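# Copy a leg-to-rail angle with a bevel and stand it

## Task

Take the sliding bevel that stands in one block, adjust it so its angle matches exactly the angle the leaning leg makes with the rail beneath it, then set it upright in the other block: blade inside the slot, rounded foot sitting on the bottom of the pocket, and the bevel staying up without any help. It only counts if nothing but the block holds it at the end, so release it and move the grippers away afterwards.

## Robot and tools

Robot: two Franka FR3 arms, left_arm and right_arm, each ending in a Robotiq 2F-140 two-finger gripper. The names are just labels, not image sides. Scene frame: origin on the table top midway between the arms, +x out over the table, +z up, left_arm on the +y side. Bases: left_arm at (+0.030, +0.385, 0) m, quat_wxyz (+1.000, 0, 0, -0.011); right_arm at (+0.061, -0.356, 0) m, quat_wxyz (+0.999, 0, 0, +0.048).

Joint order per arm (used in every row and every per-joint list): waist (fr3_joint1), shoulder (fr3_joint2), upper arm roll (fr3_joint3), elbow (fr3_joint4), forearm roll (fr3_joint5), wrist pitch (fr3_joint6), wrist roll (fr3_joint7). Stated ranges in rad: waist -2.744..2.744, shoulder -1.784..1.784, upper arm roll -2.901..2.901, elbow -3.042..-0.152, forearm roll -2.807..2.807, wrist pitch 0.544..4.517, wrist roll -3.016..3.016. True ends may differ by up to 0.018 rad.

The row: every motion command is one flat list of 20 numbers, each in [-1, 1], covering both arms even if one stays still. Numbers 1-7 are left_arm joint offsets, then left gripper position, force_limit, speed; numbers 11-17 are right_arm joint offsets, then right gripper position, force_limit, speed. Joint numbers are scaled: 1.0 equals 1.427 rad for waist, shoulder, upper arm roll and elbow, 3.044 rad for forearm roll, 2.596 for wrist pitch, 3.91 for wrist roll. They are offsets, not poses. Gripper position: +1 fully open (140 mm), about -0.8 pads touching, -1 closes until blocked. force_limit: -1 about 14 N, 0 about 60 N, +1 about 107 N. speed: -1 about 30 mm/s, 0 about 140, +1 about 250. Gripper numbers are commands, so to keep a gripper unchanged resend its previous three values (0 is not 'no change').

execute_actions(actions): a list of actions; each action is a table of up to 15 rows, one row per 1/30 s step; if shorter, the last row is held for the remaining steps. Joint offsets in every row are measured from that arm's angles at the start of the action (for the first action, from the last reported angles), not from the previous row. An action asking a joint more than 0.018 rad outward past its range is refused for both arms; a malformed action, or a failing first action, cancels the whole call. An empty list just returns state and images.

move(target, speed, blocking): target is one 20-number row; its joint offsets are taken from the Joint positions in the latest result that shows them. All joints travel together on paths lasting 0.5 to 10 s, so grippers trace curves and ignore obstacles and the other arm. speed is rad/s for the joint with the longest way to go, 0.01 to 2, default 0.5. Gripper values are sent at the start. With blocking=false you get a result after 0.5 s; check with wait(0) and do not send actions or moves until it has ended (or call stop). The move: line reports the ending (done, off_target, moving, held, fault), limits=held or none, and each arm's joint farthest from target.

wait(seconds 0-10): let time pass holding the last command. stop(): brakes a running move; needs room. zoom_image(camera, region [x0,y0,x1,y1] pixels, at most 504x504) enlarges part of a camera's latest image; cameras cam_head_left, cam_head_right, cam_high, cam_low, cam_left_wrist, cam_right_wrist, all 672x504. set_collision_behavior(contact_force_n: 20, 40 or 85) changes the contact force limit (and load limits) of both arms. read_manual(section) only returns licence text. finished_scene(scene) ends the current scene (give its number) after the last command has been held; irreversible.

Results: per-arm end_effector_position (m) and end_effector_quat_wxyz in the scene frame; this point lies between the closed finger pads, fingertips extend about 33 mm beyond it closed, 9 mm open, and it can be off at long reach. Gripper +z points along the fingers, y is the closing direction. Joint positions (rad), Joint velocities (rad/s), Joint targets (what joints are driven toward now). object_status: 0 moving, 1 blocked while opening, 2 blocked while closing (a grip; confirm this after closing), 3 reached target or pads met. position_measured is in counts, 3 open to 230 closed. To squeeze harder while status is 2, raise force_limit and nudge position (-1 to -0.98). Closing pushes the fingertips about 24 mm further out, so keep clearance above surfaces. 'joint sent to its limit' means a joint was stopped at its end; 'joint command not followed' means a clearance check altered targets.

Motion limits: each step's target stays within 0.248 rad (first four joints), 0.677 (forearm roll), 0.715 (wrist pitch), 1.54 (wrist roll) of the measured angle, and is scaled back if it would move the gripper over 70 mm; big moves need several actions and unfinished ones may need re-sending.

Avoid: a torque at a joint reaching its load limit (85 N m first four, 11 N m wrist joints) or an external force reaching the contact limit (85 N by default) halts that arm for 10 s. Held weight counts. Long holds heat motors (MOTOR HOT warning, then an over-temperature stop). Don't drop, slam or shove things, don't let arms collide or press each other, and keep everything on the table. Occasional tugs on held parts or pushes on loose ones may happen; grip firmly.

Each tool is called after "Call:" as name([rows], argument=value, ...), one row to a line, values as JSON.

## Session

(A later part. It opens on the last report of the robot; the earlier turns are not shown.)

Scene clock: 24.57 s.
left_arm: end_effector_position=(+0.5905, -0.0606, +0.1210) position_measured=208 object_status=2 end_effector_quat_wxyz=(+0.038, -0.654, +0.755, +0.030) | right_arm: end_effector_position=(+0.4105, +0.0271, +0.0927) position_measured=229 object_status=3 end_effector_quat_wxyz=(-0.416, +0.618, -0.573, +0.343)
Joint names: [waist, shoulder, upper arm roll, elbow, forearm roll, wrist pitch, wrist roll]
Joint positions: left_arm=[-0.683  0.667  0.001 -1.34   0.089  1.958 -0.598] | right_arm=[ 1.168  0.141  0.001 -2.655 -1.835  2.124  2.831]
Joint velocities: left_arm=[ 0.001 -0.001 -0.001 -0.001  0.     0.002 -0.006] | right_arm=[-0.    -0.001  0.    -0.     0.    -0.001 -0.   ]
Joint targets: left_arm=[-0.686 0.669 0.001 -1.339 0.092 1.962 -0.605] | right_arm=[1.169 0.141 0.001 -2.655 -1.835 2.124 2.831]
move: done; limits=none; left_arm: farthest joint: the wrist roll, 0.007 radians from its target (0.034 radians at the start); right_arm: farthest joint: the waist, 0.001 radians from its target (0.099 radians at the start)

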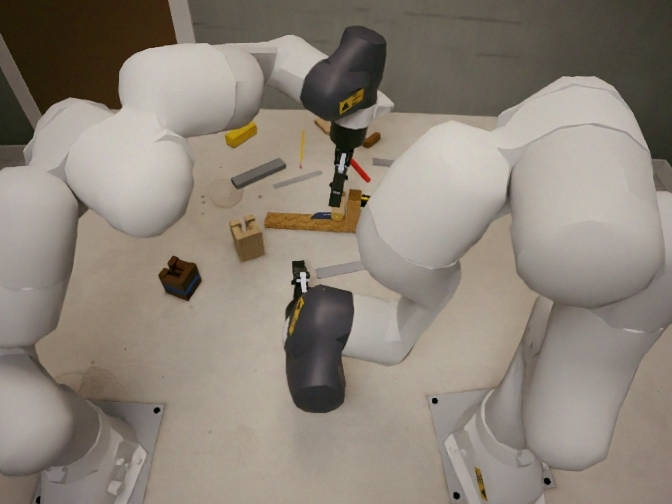

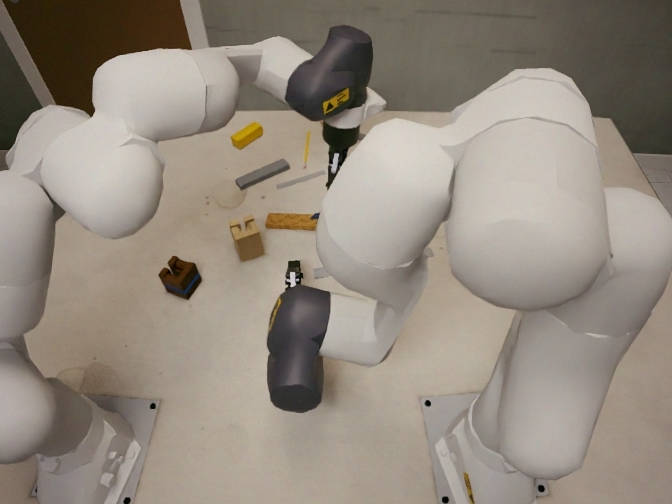

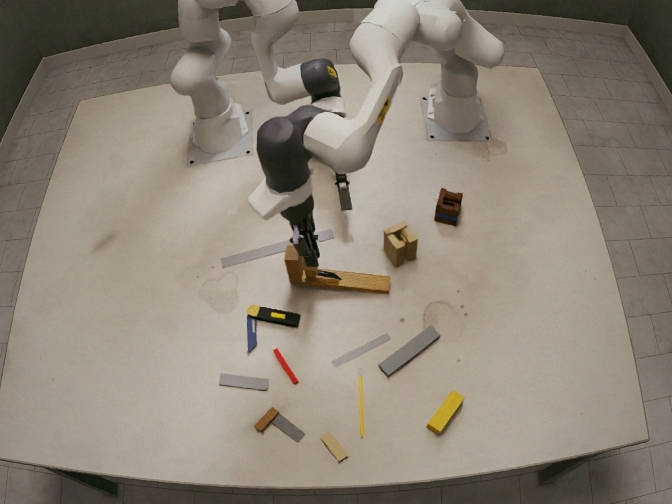

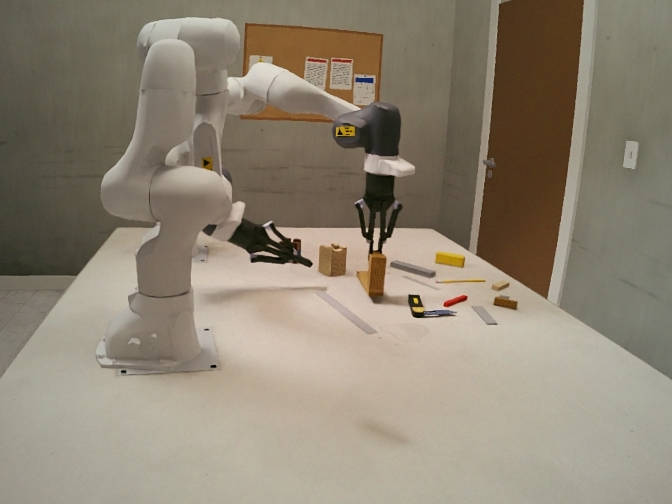

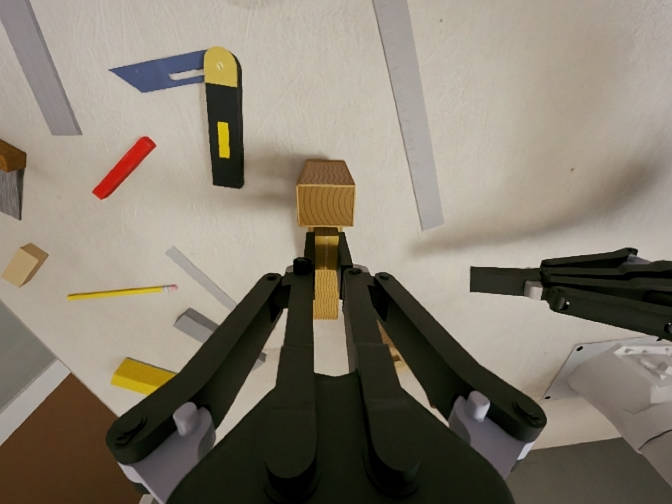

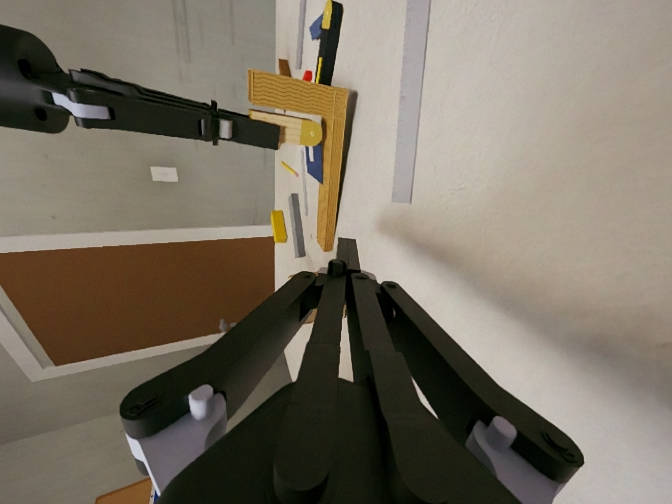

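Call:
move(target=[0,0.0042,0,-0.004,-0.0046,0.0068,0,-1,0.3,-0.6,0,0,0,0,0,0,0,-0.8,0,0], speed=0.03)

Call:
zoom_image(camera="cam_right_wrist", region=[240,90,350,200])

Scene clock: 25.97 s.
left_arm: end_effector_position=(+0.5904, -0.0639, +0.1177) position_measured=208 object_status=2 end_effector_quat_wxyz=(+0.034, -0.656, +0.754, +0.026) | right_arm: end_effector_position=(+0.4105, +0.0271, +0.0927) position_measured=229 object_status=3 end_effector_quat_wxyz=(-0.416, +0.618, -0.573, +0.343)
Joint names: [waist, shoulder, upper arm roll, elbow, forearm roll, wrist pitch, wrist roll]
Joint positions: left_arm=[-0.683  0.671  0.001 -1.344  0.081  1.972 -0.599] | right_arm=[ 1.168  0.141  0.001 -2.655 -1.835  2.124  2.831]
Joint velocities: left_arm=[-0.001 -0.     0.    -0.001 -0.004  0.003 -0.001] | right_arm=[ 0.001  0.001  0.002  0.001 -0.     0.001  0.   ]
Joint targets: left_arm=[-0.683 0.673 0.001 -1.346 0.075 1.976 -0.598] | right_arm=[1.168 0.141 0.001 -2.655 -1.835 2.124 2.831]
move: done; limits=none; left_arm: farthest joint: the forearm roll, 0.006 radians from its target (0.014 radians at the start); right_arm: farthest joint: the waist, 0.000 radians from its target (0.000 radians at the start)

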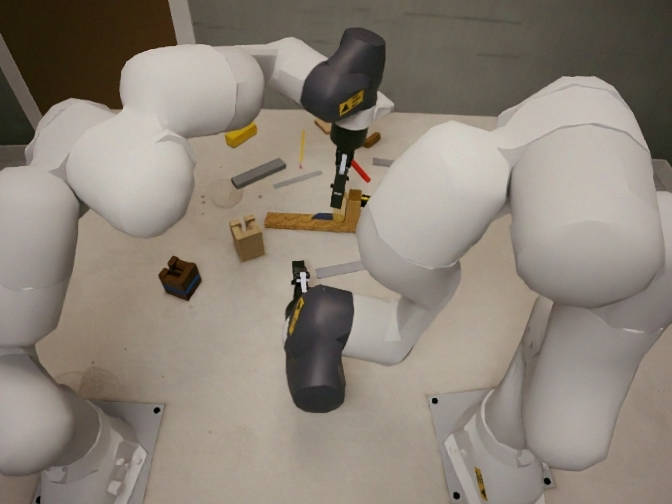

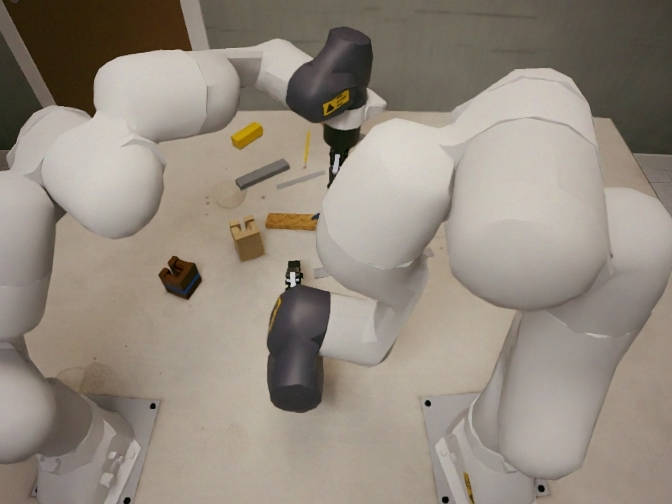

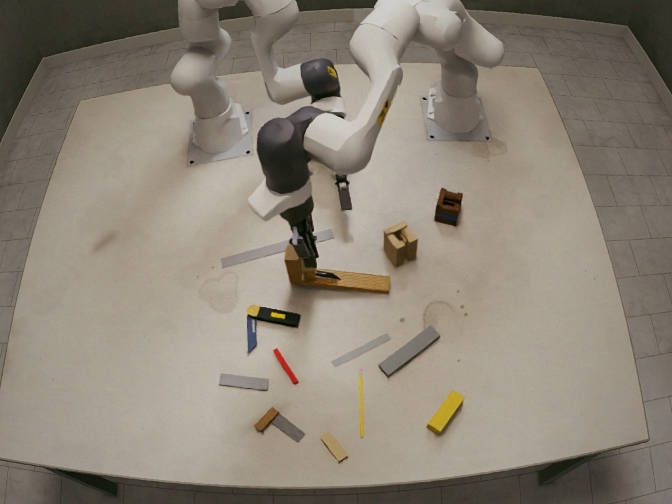

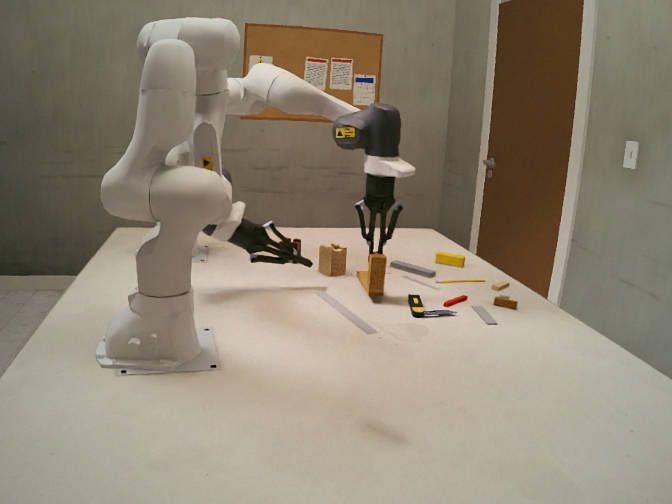

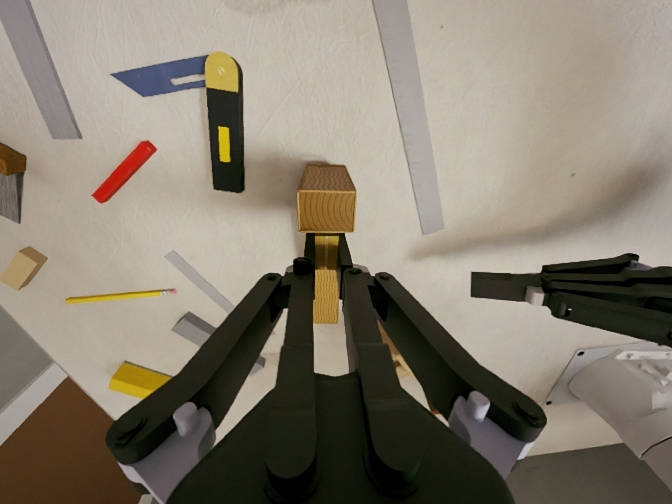

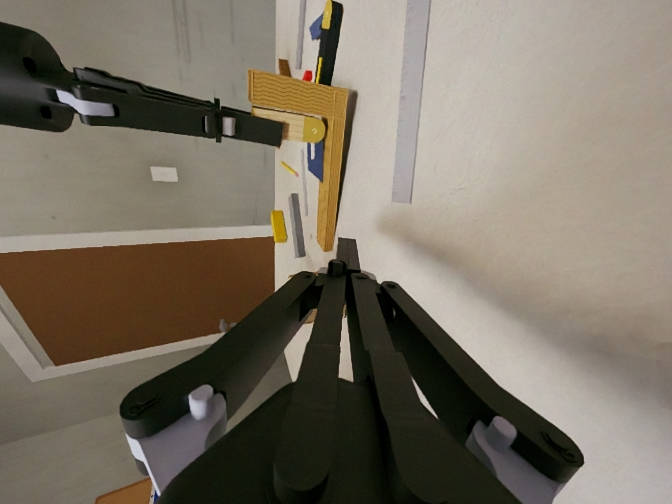

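Region (240, 90, 350, 200) of cam_right_wrist's 672x504 image, scaled by 4.582, with more detail than that image has.

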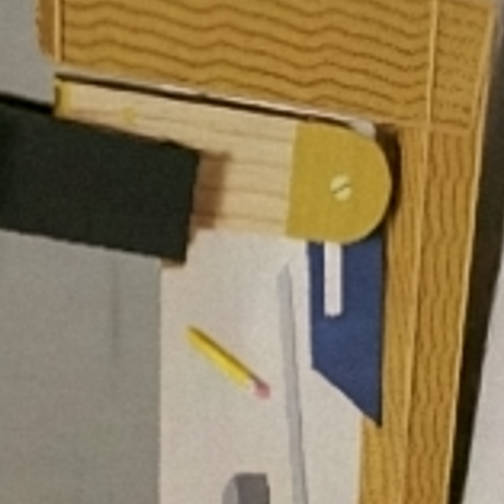

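Call:
move(target=[0,0.0042,0,-0.004,0,0.0042,0,-1,0.3,-0.6,0,0,0,0,0,0,0,-0.8,0,0], speed=0.02)

Call:
zoom_image(camera="cam_right_wrist", region=[240,90,350,200])

Call:
zoom_image(camera="cam_right_wrist", region=[248,96,328,130])

Scene clock: 27.03 s.
left_arm: end_effector_position=(+0.5907, -0.0644, +0.1145) position_measured=208 object_status=2 end_effector_quat_wxyz=(+0.034, -0.656, +0.754, +0.025) | right_arm: end_effector_position=(+0.4105, +0.0271, +0.0927) position_measured=229 object_status=3 end_effector_quat_wxyz=(-0.416, +0.618, -0.573, +0.343)
Joint names: [waist, shoulder, upper arm roll, elbow, forearm roll, wrist pitch, wrist roll]
Joint positions: left_arm=[-0.683  0.674  0.001 -1.347  0.08   1.979 -0.599] | right_arm=[ 1.168  0.141  0.001 -2.655 -1.835  2.124  2.831]
Joint velocities: left_arm=[ 0.001  0.     0.    -0.001  0.001  0.002  0.002] | right_arm=[-0.     0.001  0.001 -0.002  0.001  0.     0.001]
Joint targets: left_arm=[-0.683 0.677 0.001 -1.349 0.081 1.982 -0.599] | right_arm=[1.168 0.141 0.001 -2.655 -1.835 2.124 2.831]
move: done; limits=none; left_arm: farthest joint: the shoulder, 0.003 radians from its target (0.006 radians at the start); right_arm: farthest joint: the waist, 0.000 radians from its target (0.000 radians at the start)

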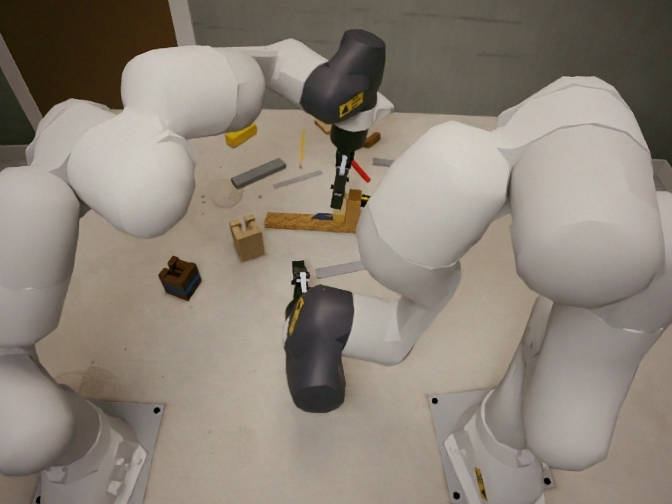

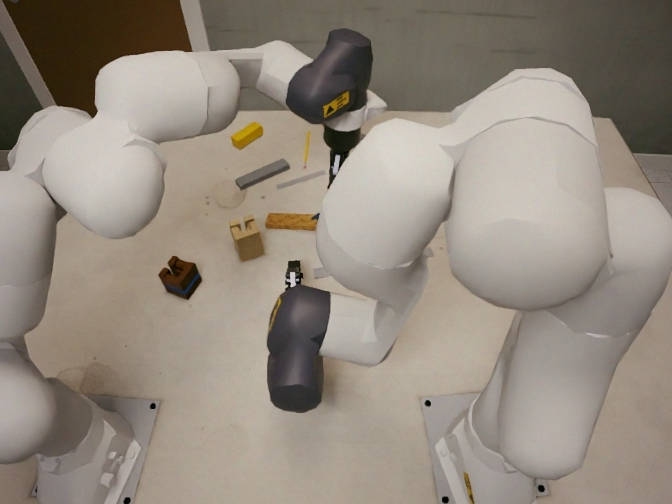

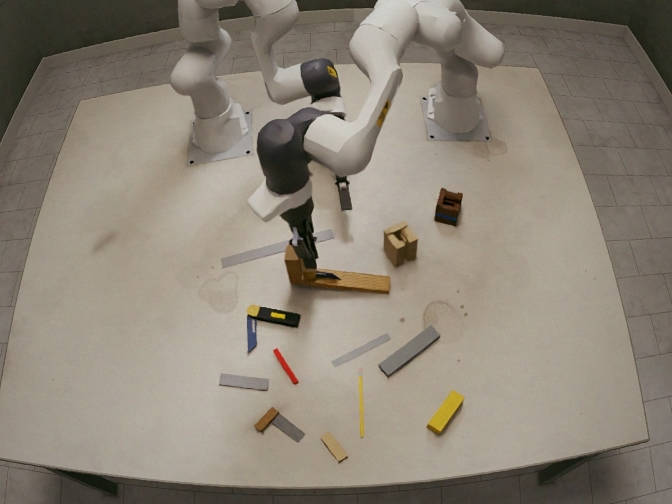

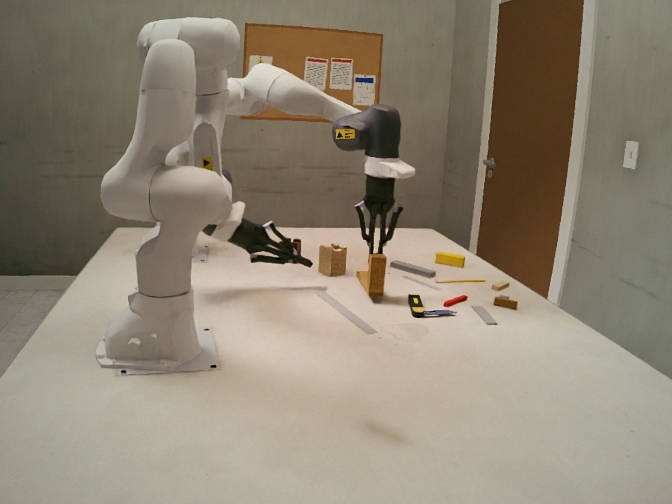

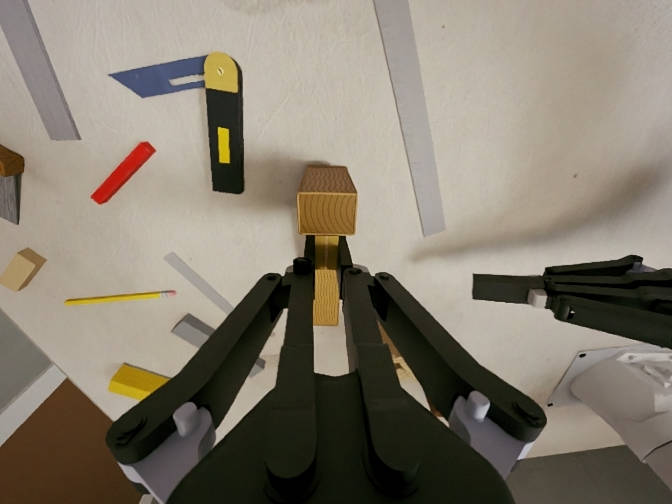

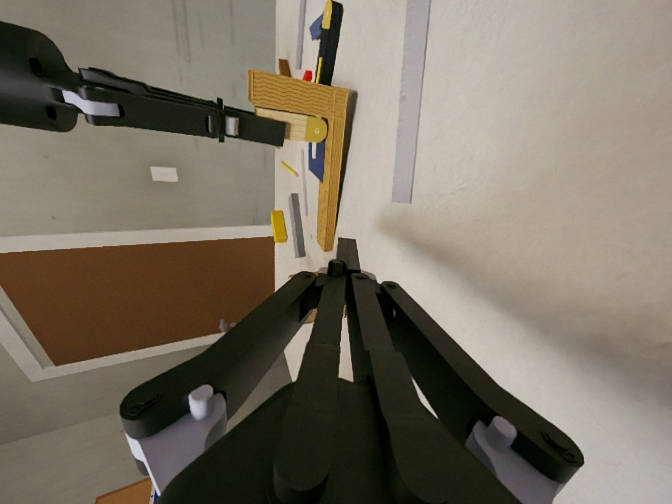

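Region (240, 90, 350, 200) of cam_right_wrist's 672x504 image, scaled by 4.582, with more detail than that image has.

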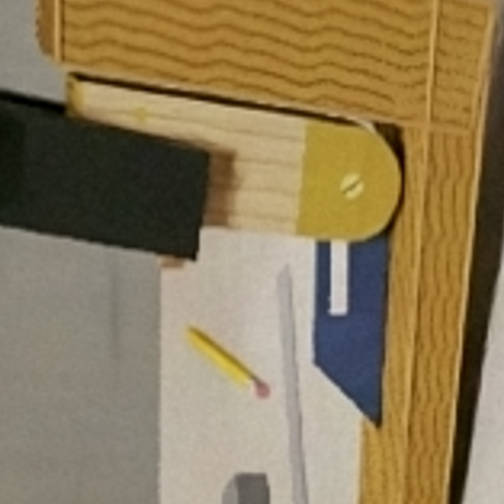

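Region (248, 96, 328, 130) of cam_right_wrist's 672x504 image, scaled by 6.300, with more detail than that image has; it fills the top 214 rows of this view, and the rest is white.

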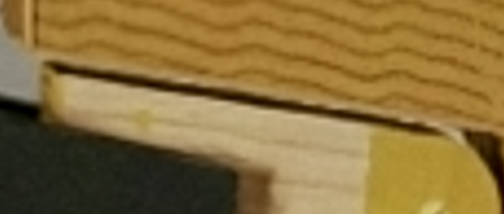

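Call:
move(target=[0,0.0042,0,-0.001,0,0,0,-1,0.3,-0.6,0,0,0,0,0,0,0,-0.8,0,0], speed=0.01)

Call:
zoom_image(camera="cam_right_wrist", region=[240,90,350,200])

Call:
zoom_image(camera="cam_right_wrist", region=[290,110,350,195])

Scene clock: 28.20 s.
left_arm: end_effector_position=(+0.5905, -0.0643, +0.1137) position_measured=208 object_status=2 end_effector_quat_wxyz=(+0.034, -0.656, +0.754, +0.026) | right_arm: end_effector_position=(+0.4105, +0.0271, +0.0927) position_measured=229 object_status=3 end_effector_quat_wxyz=(-0.416, +0.618, -0.573, +0.343)
Joint names: [waist, shoulder, upper arm roll, elbow, forearm roll, wrist pitch, wrist roll]
Joint positions: left_arm=[-0.683  0.675  0.001 -1.347  0.08   1.98  -0.599] | right_arm=[ 1.168  0.141  0.001 -2.655 -1.835  2.124  2.831]
Joint velocities: left_arm=[ 0.001  0.001 -0.    -0.001  0.001  0.     0.   ] | right_arm=[ 0.    -0.001  0.001 -0.001 -0.     0.    -0.   ]
Joint targets: left_arm=[-0.683 0.680 0.001 -1.348 0.080 1.979 -0.599] | right_arm=[1.168 0.141 0.001 -2.655 -1.835 2.124 2.831]
move: done; limits=none; left_arm: farthest joint: the shoulder, 0.005 radians from its target (0.006 radians at the start); right_arm: farthest joint: the waist, 0.000 radians from its target (0.000 radians at the start)

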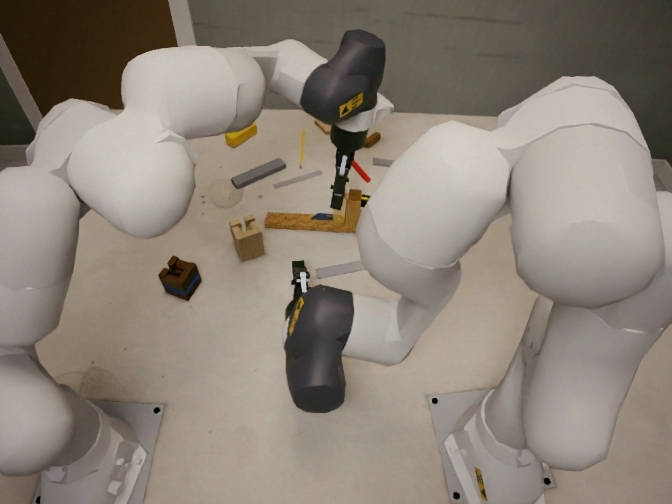

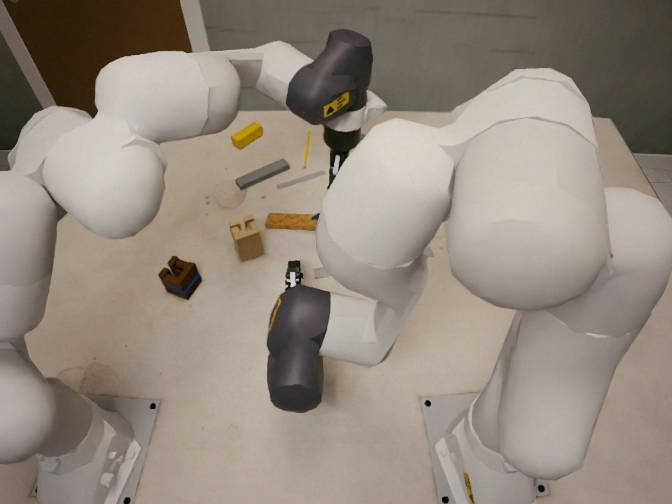

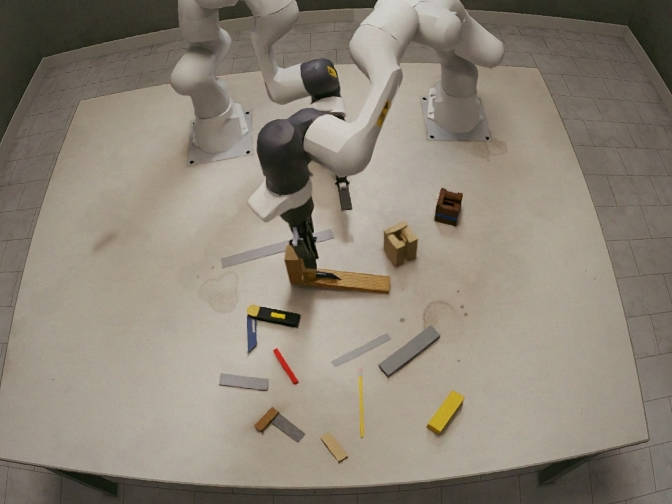

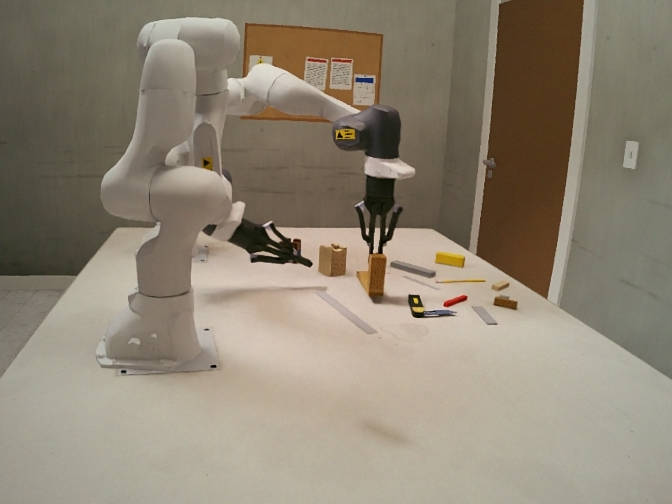

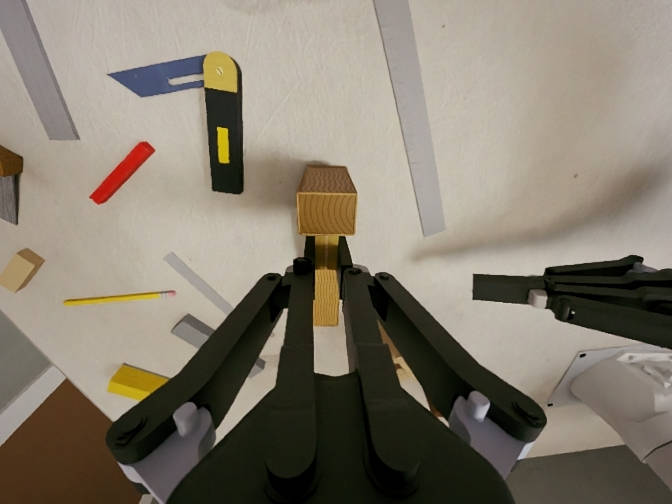

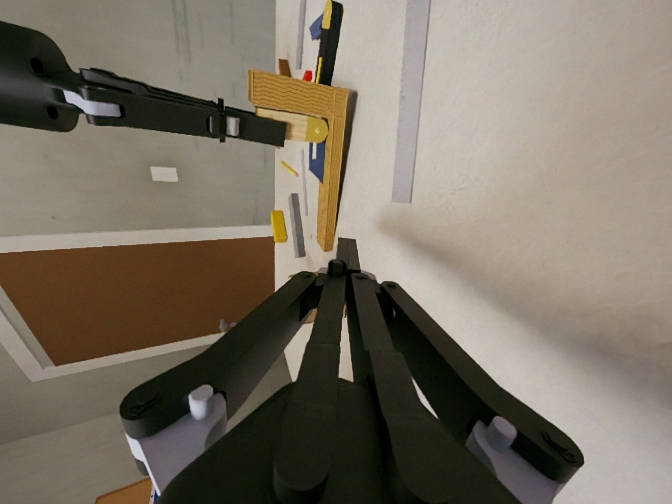

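Region (240, 90, 350, 200) of cam_right_wrist's 672x504 image, scaled by 4.582, with more detail than that image has.

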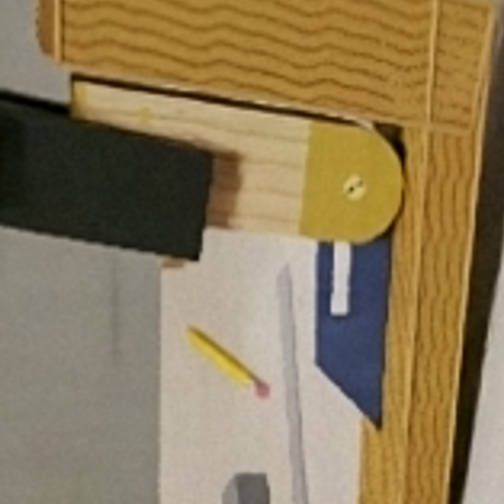

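Region (290, 110, 350, 195) of cam_right_wrist's 672x504 image, scaled by 5.929, with more detail than that image has; it fills the left 356 columns of this view, and the rest is white.

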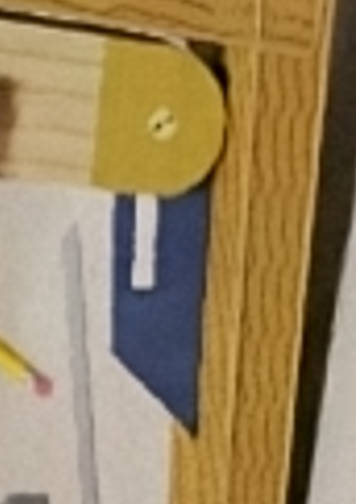

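Call:
move(target=[0.03,-0.12,0,0.035,0,-0.085,0,-1,0.3,-0.6,0,0,0,0,0,0,0,-0.8,0,0], speed=0.2)

Call:
move(target=[0.3045,-0.6735,0,-0.8675,-0.0275,0.1235,0.2035,-1,0.3,-0.6,0,0,0,0,0,0,0,-0.8,0,0], speed=0.7)

Call:
zoom_image(camera="cam_left_wrist", region=[260,140,400,280])

Scene clock: 30.70 s.
left_arm: end_effector_position=(+0.5907, -0.0227, +0.2418) position_measured=208 object_status=2 end_effector_quat_wxyz=(-0.036, +0.677, -0.735, -0.026) | right_arm: end_effector_position=(+0.4105, +0.0271, +0.0927) position_measured=229 object_status=3 end_effector_quat_wxyz=(-0.416, +0.618, -0.573, +0.343)
Joint names: [waist, shoulder, upper arm roll, elbow, forearm roll, wrist pitch, wrist roll]
Joint positions: left_arm=[-0.642  0.504  0.001 -1.298  0.08   1.762 -0.599] | right_arm=[ 1.168  0.141  0.001 -2.655 -1.835  2.124  2.831]
Joint velocities: left_arm=[-0.    -0.    -0.001 -0.     0.001 -0.004 -0.   ] | right_arm=[-0.     0.001 -0.001  0.001 -0.     0.     0.001]
Joint targets: left_arm=[-0.641 0.504 0.001 -1.297 0.080 1.759 -0.599] | right_arm=[1.168 0.141 0.001 -2.655 -1.835 2.124 2.831]
move: done; limits=none; left_arm: farthest joint: the waist, 0.002 radians from its target (0.043 radians at the start); right_arm: farthest joint: the waist, 0.000 radians from its target (0.000 radians at the start)

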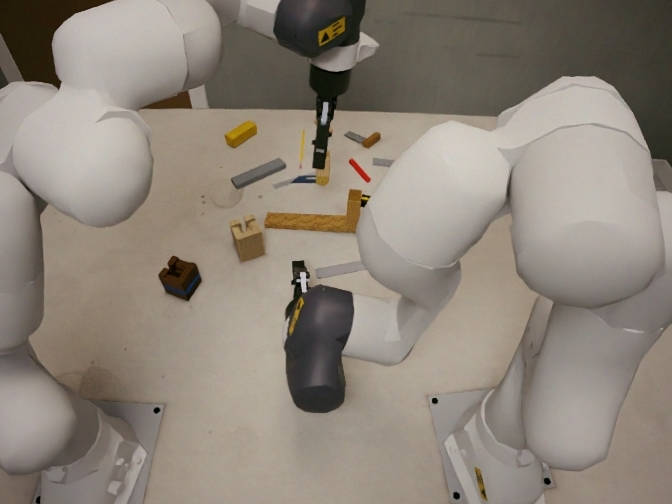

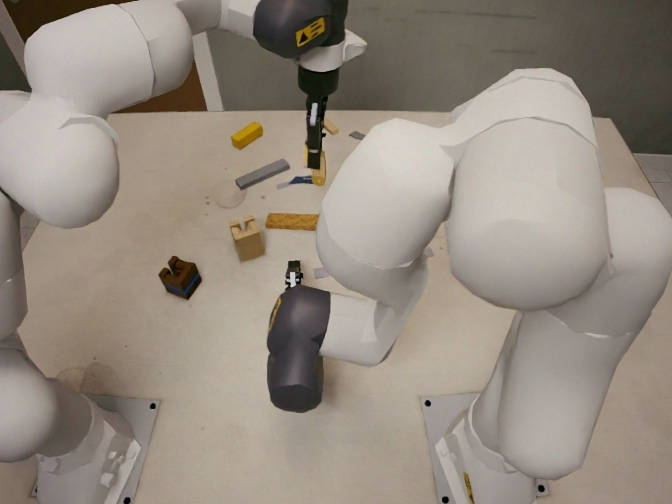

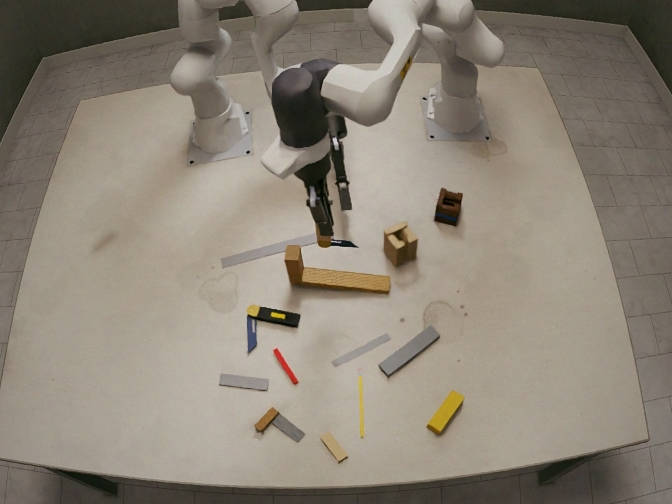

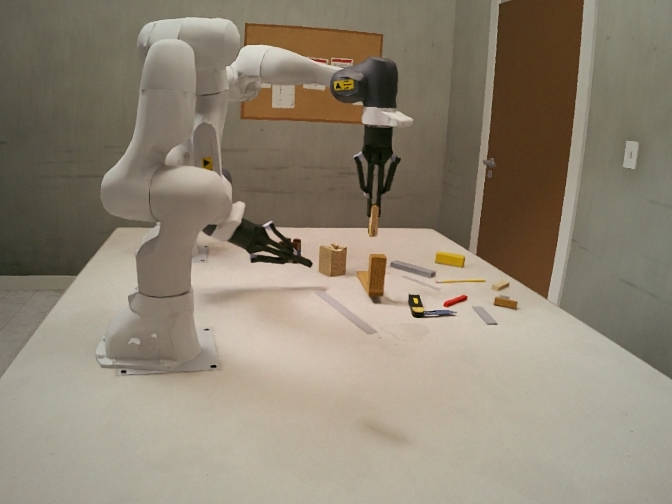

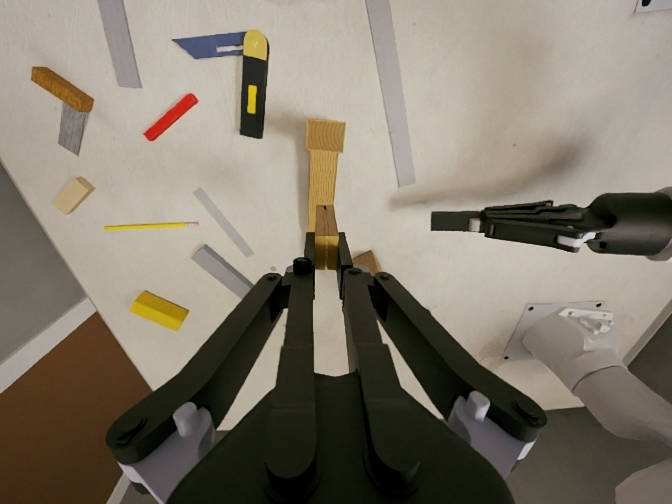

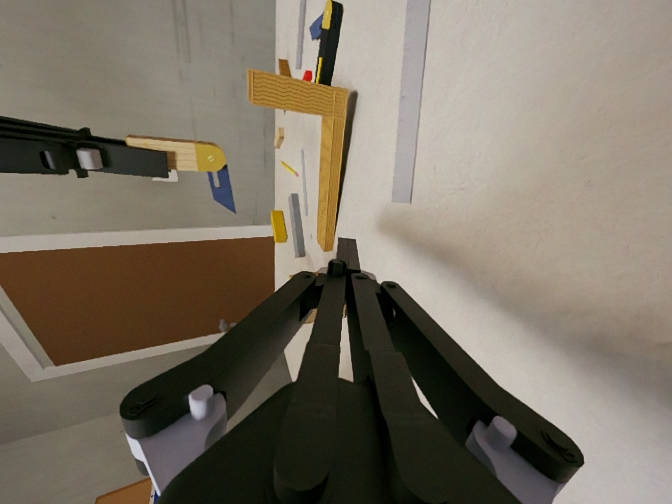

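Scene clock: 33.87 s.
left_arm: end_effector_position=(+0.4186, +0.2943, +0.2200) position_measured=208 object_status=2 end_effector_quat_wxyz=(+0.000, -0.544, +0.839, -0.000) | right_arm: end_effector_position=(+0.4105, +0.0271, +0.0927) position_measured=229 object_status=3 end_effector_quat_wxyz=(-0.416, +0.618, -0.573, +0.343)
Joint names: [waist, shoulder, upper arm roll, elbow, forearm roll, wrist pitch, wrist roll]
Joint positions: left_arm=[-0.209 -0.456  0.001 -2.534  0.     2.079  0.189] | right_arm=[ 1.168  0.141  0.001 -2.655 -1.835  2.124  2.831]
Joint velocities: left_arm=[-0.001  0.    -0.    -0.001 -0.     0.001  0.007] | right_arm=[-0.    -0.001 -0.001 -0.    -0.    -0.    -0.001]
Joint targets: left_arm=[-0.208 -0.457 0.001 -2.535 -0.003 2.082 0.197] | right_arm=[1.168 0.141 0.001 -2.655 -1.835 2.124 2.831]
move: done; limits=none; left_arm: farthest joint: the wrist roll, 0.008 radians from its target (0.796 radians at the start); right_arm: farthest joint: the waist, 0.000 radians from its target (0.000 radians at the start)

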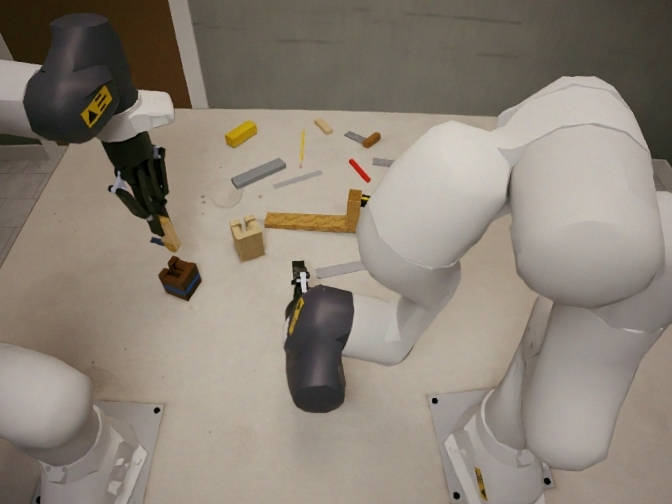

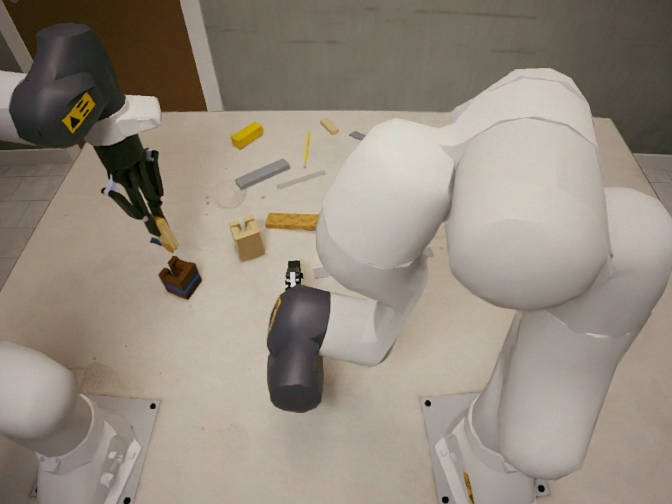

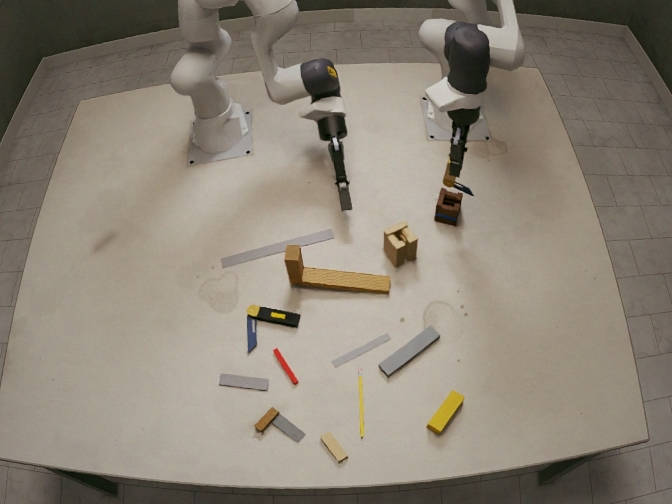

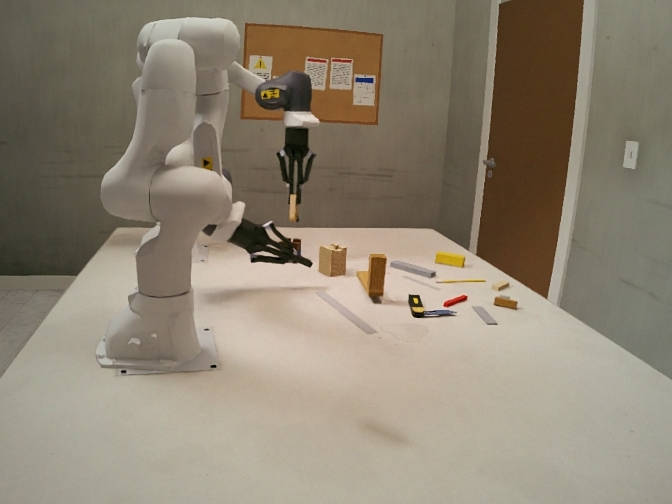

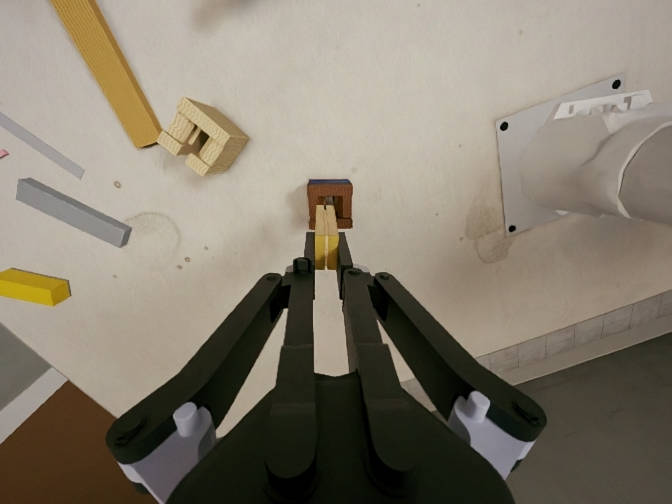

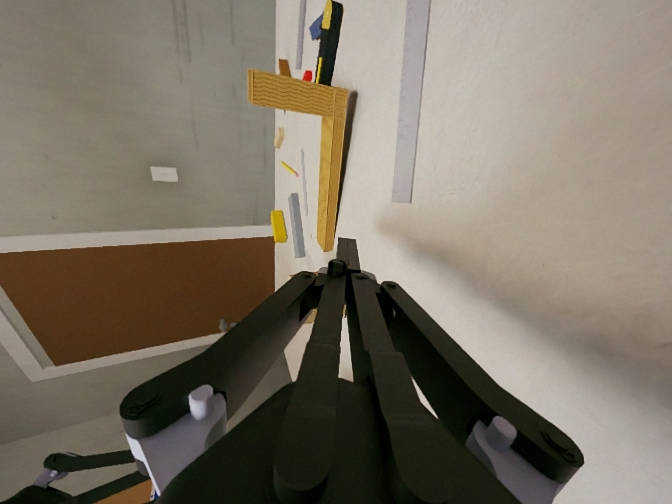

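Region (260, 140, 400, 280) of cam_left_wrist's 672x504 image, scaled by 3.600, with more detail than that image has.

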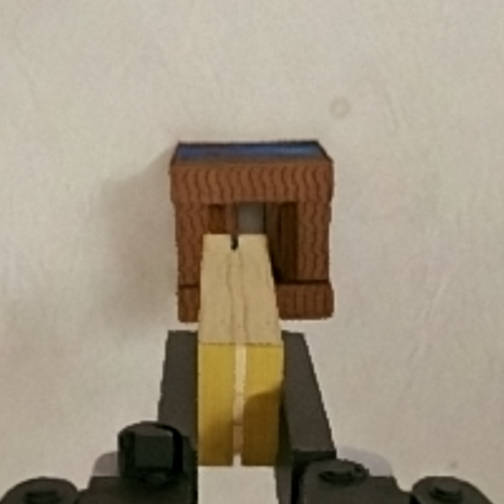

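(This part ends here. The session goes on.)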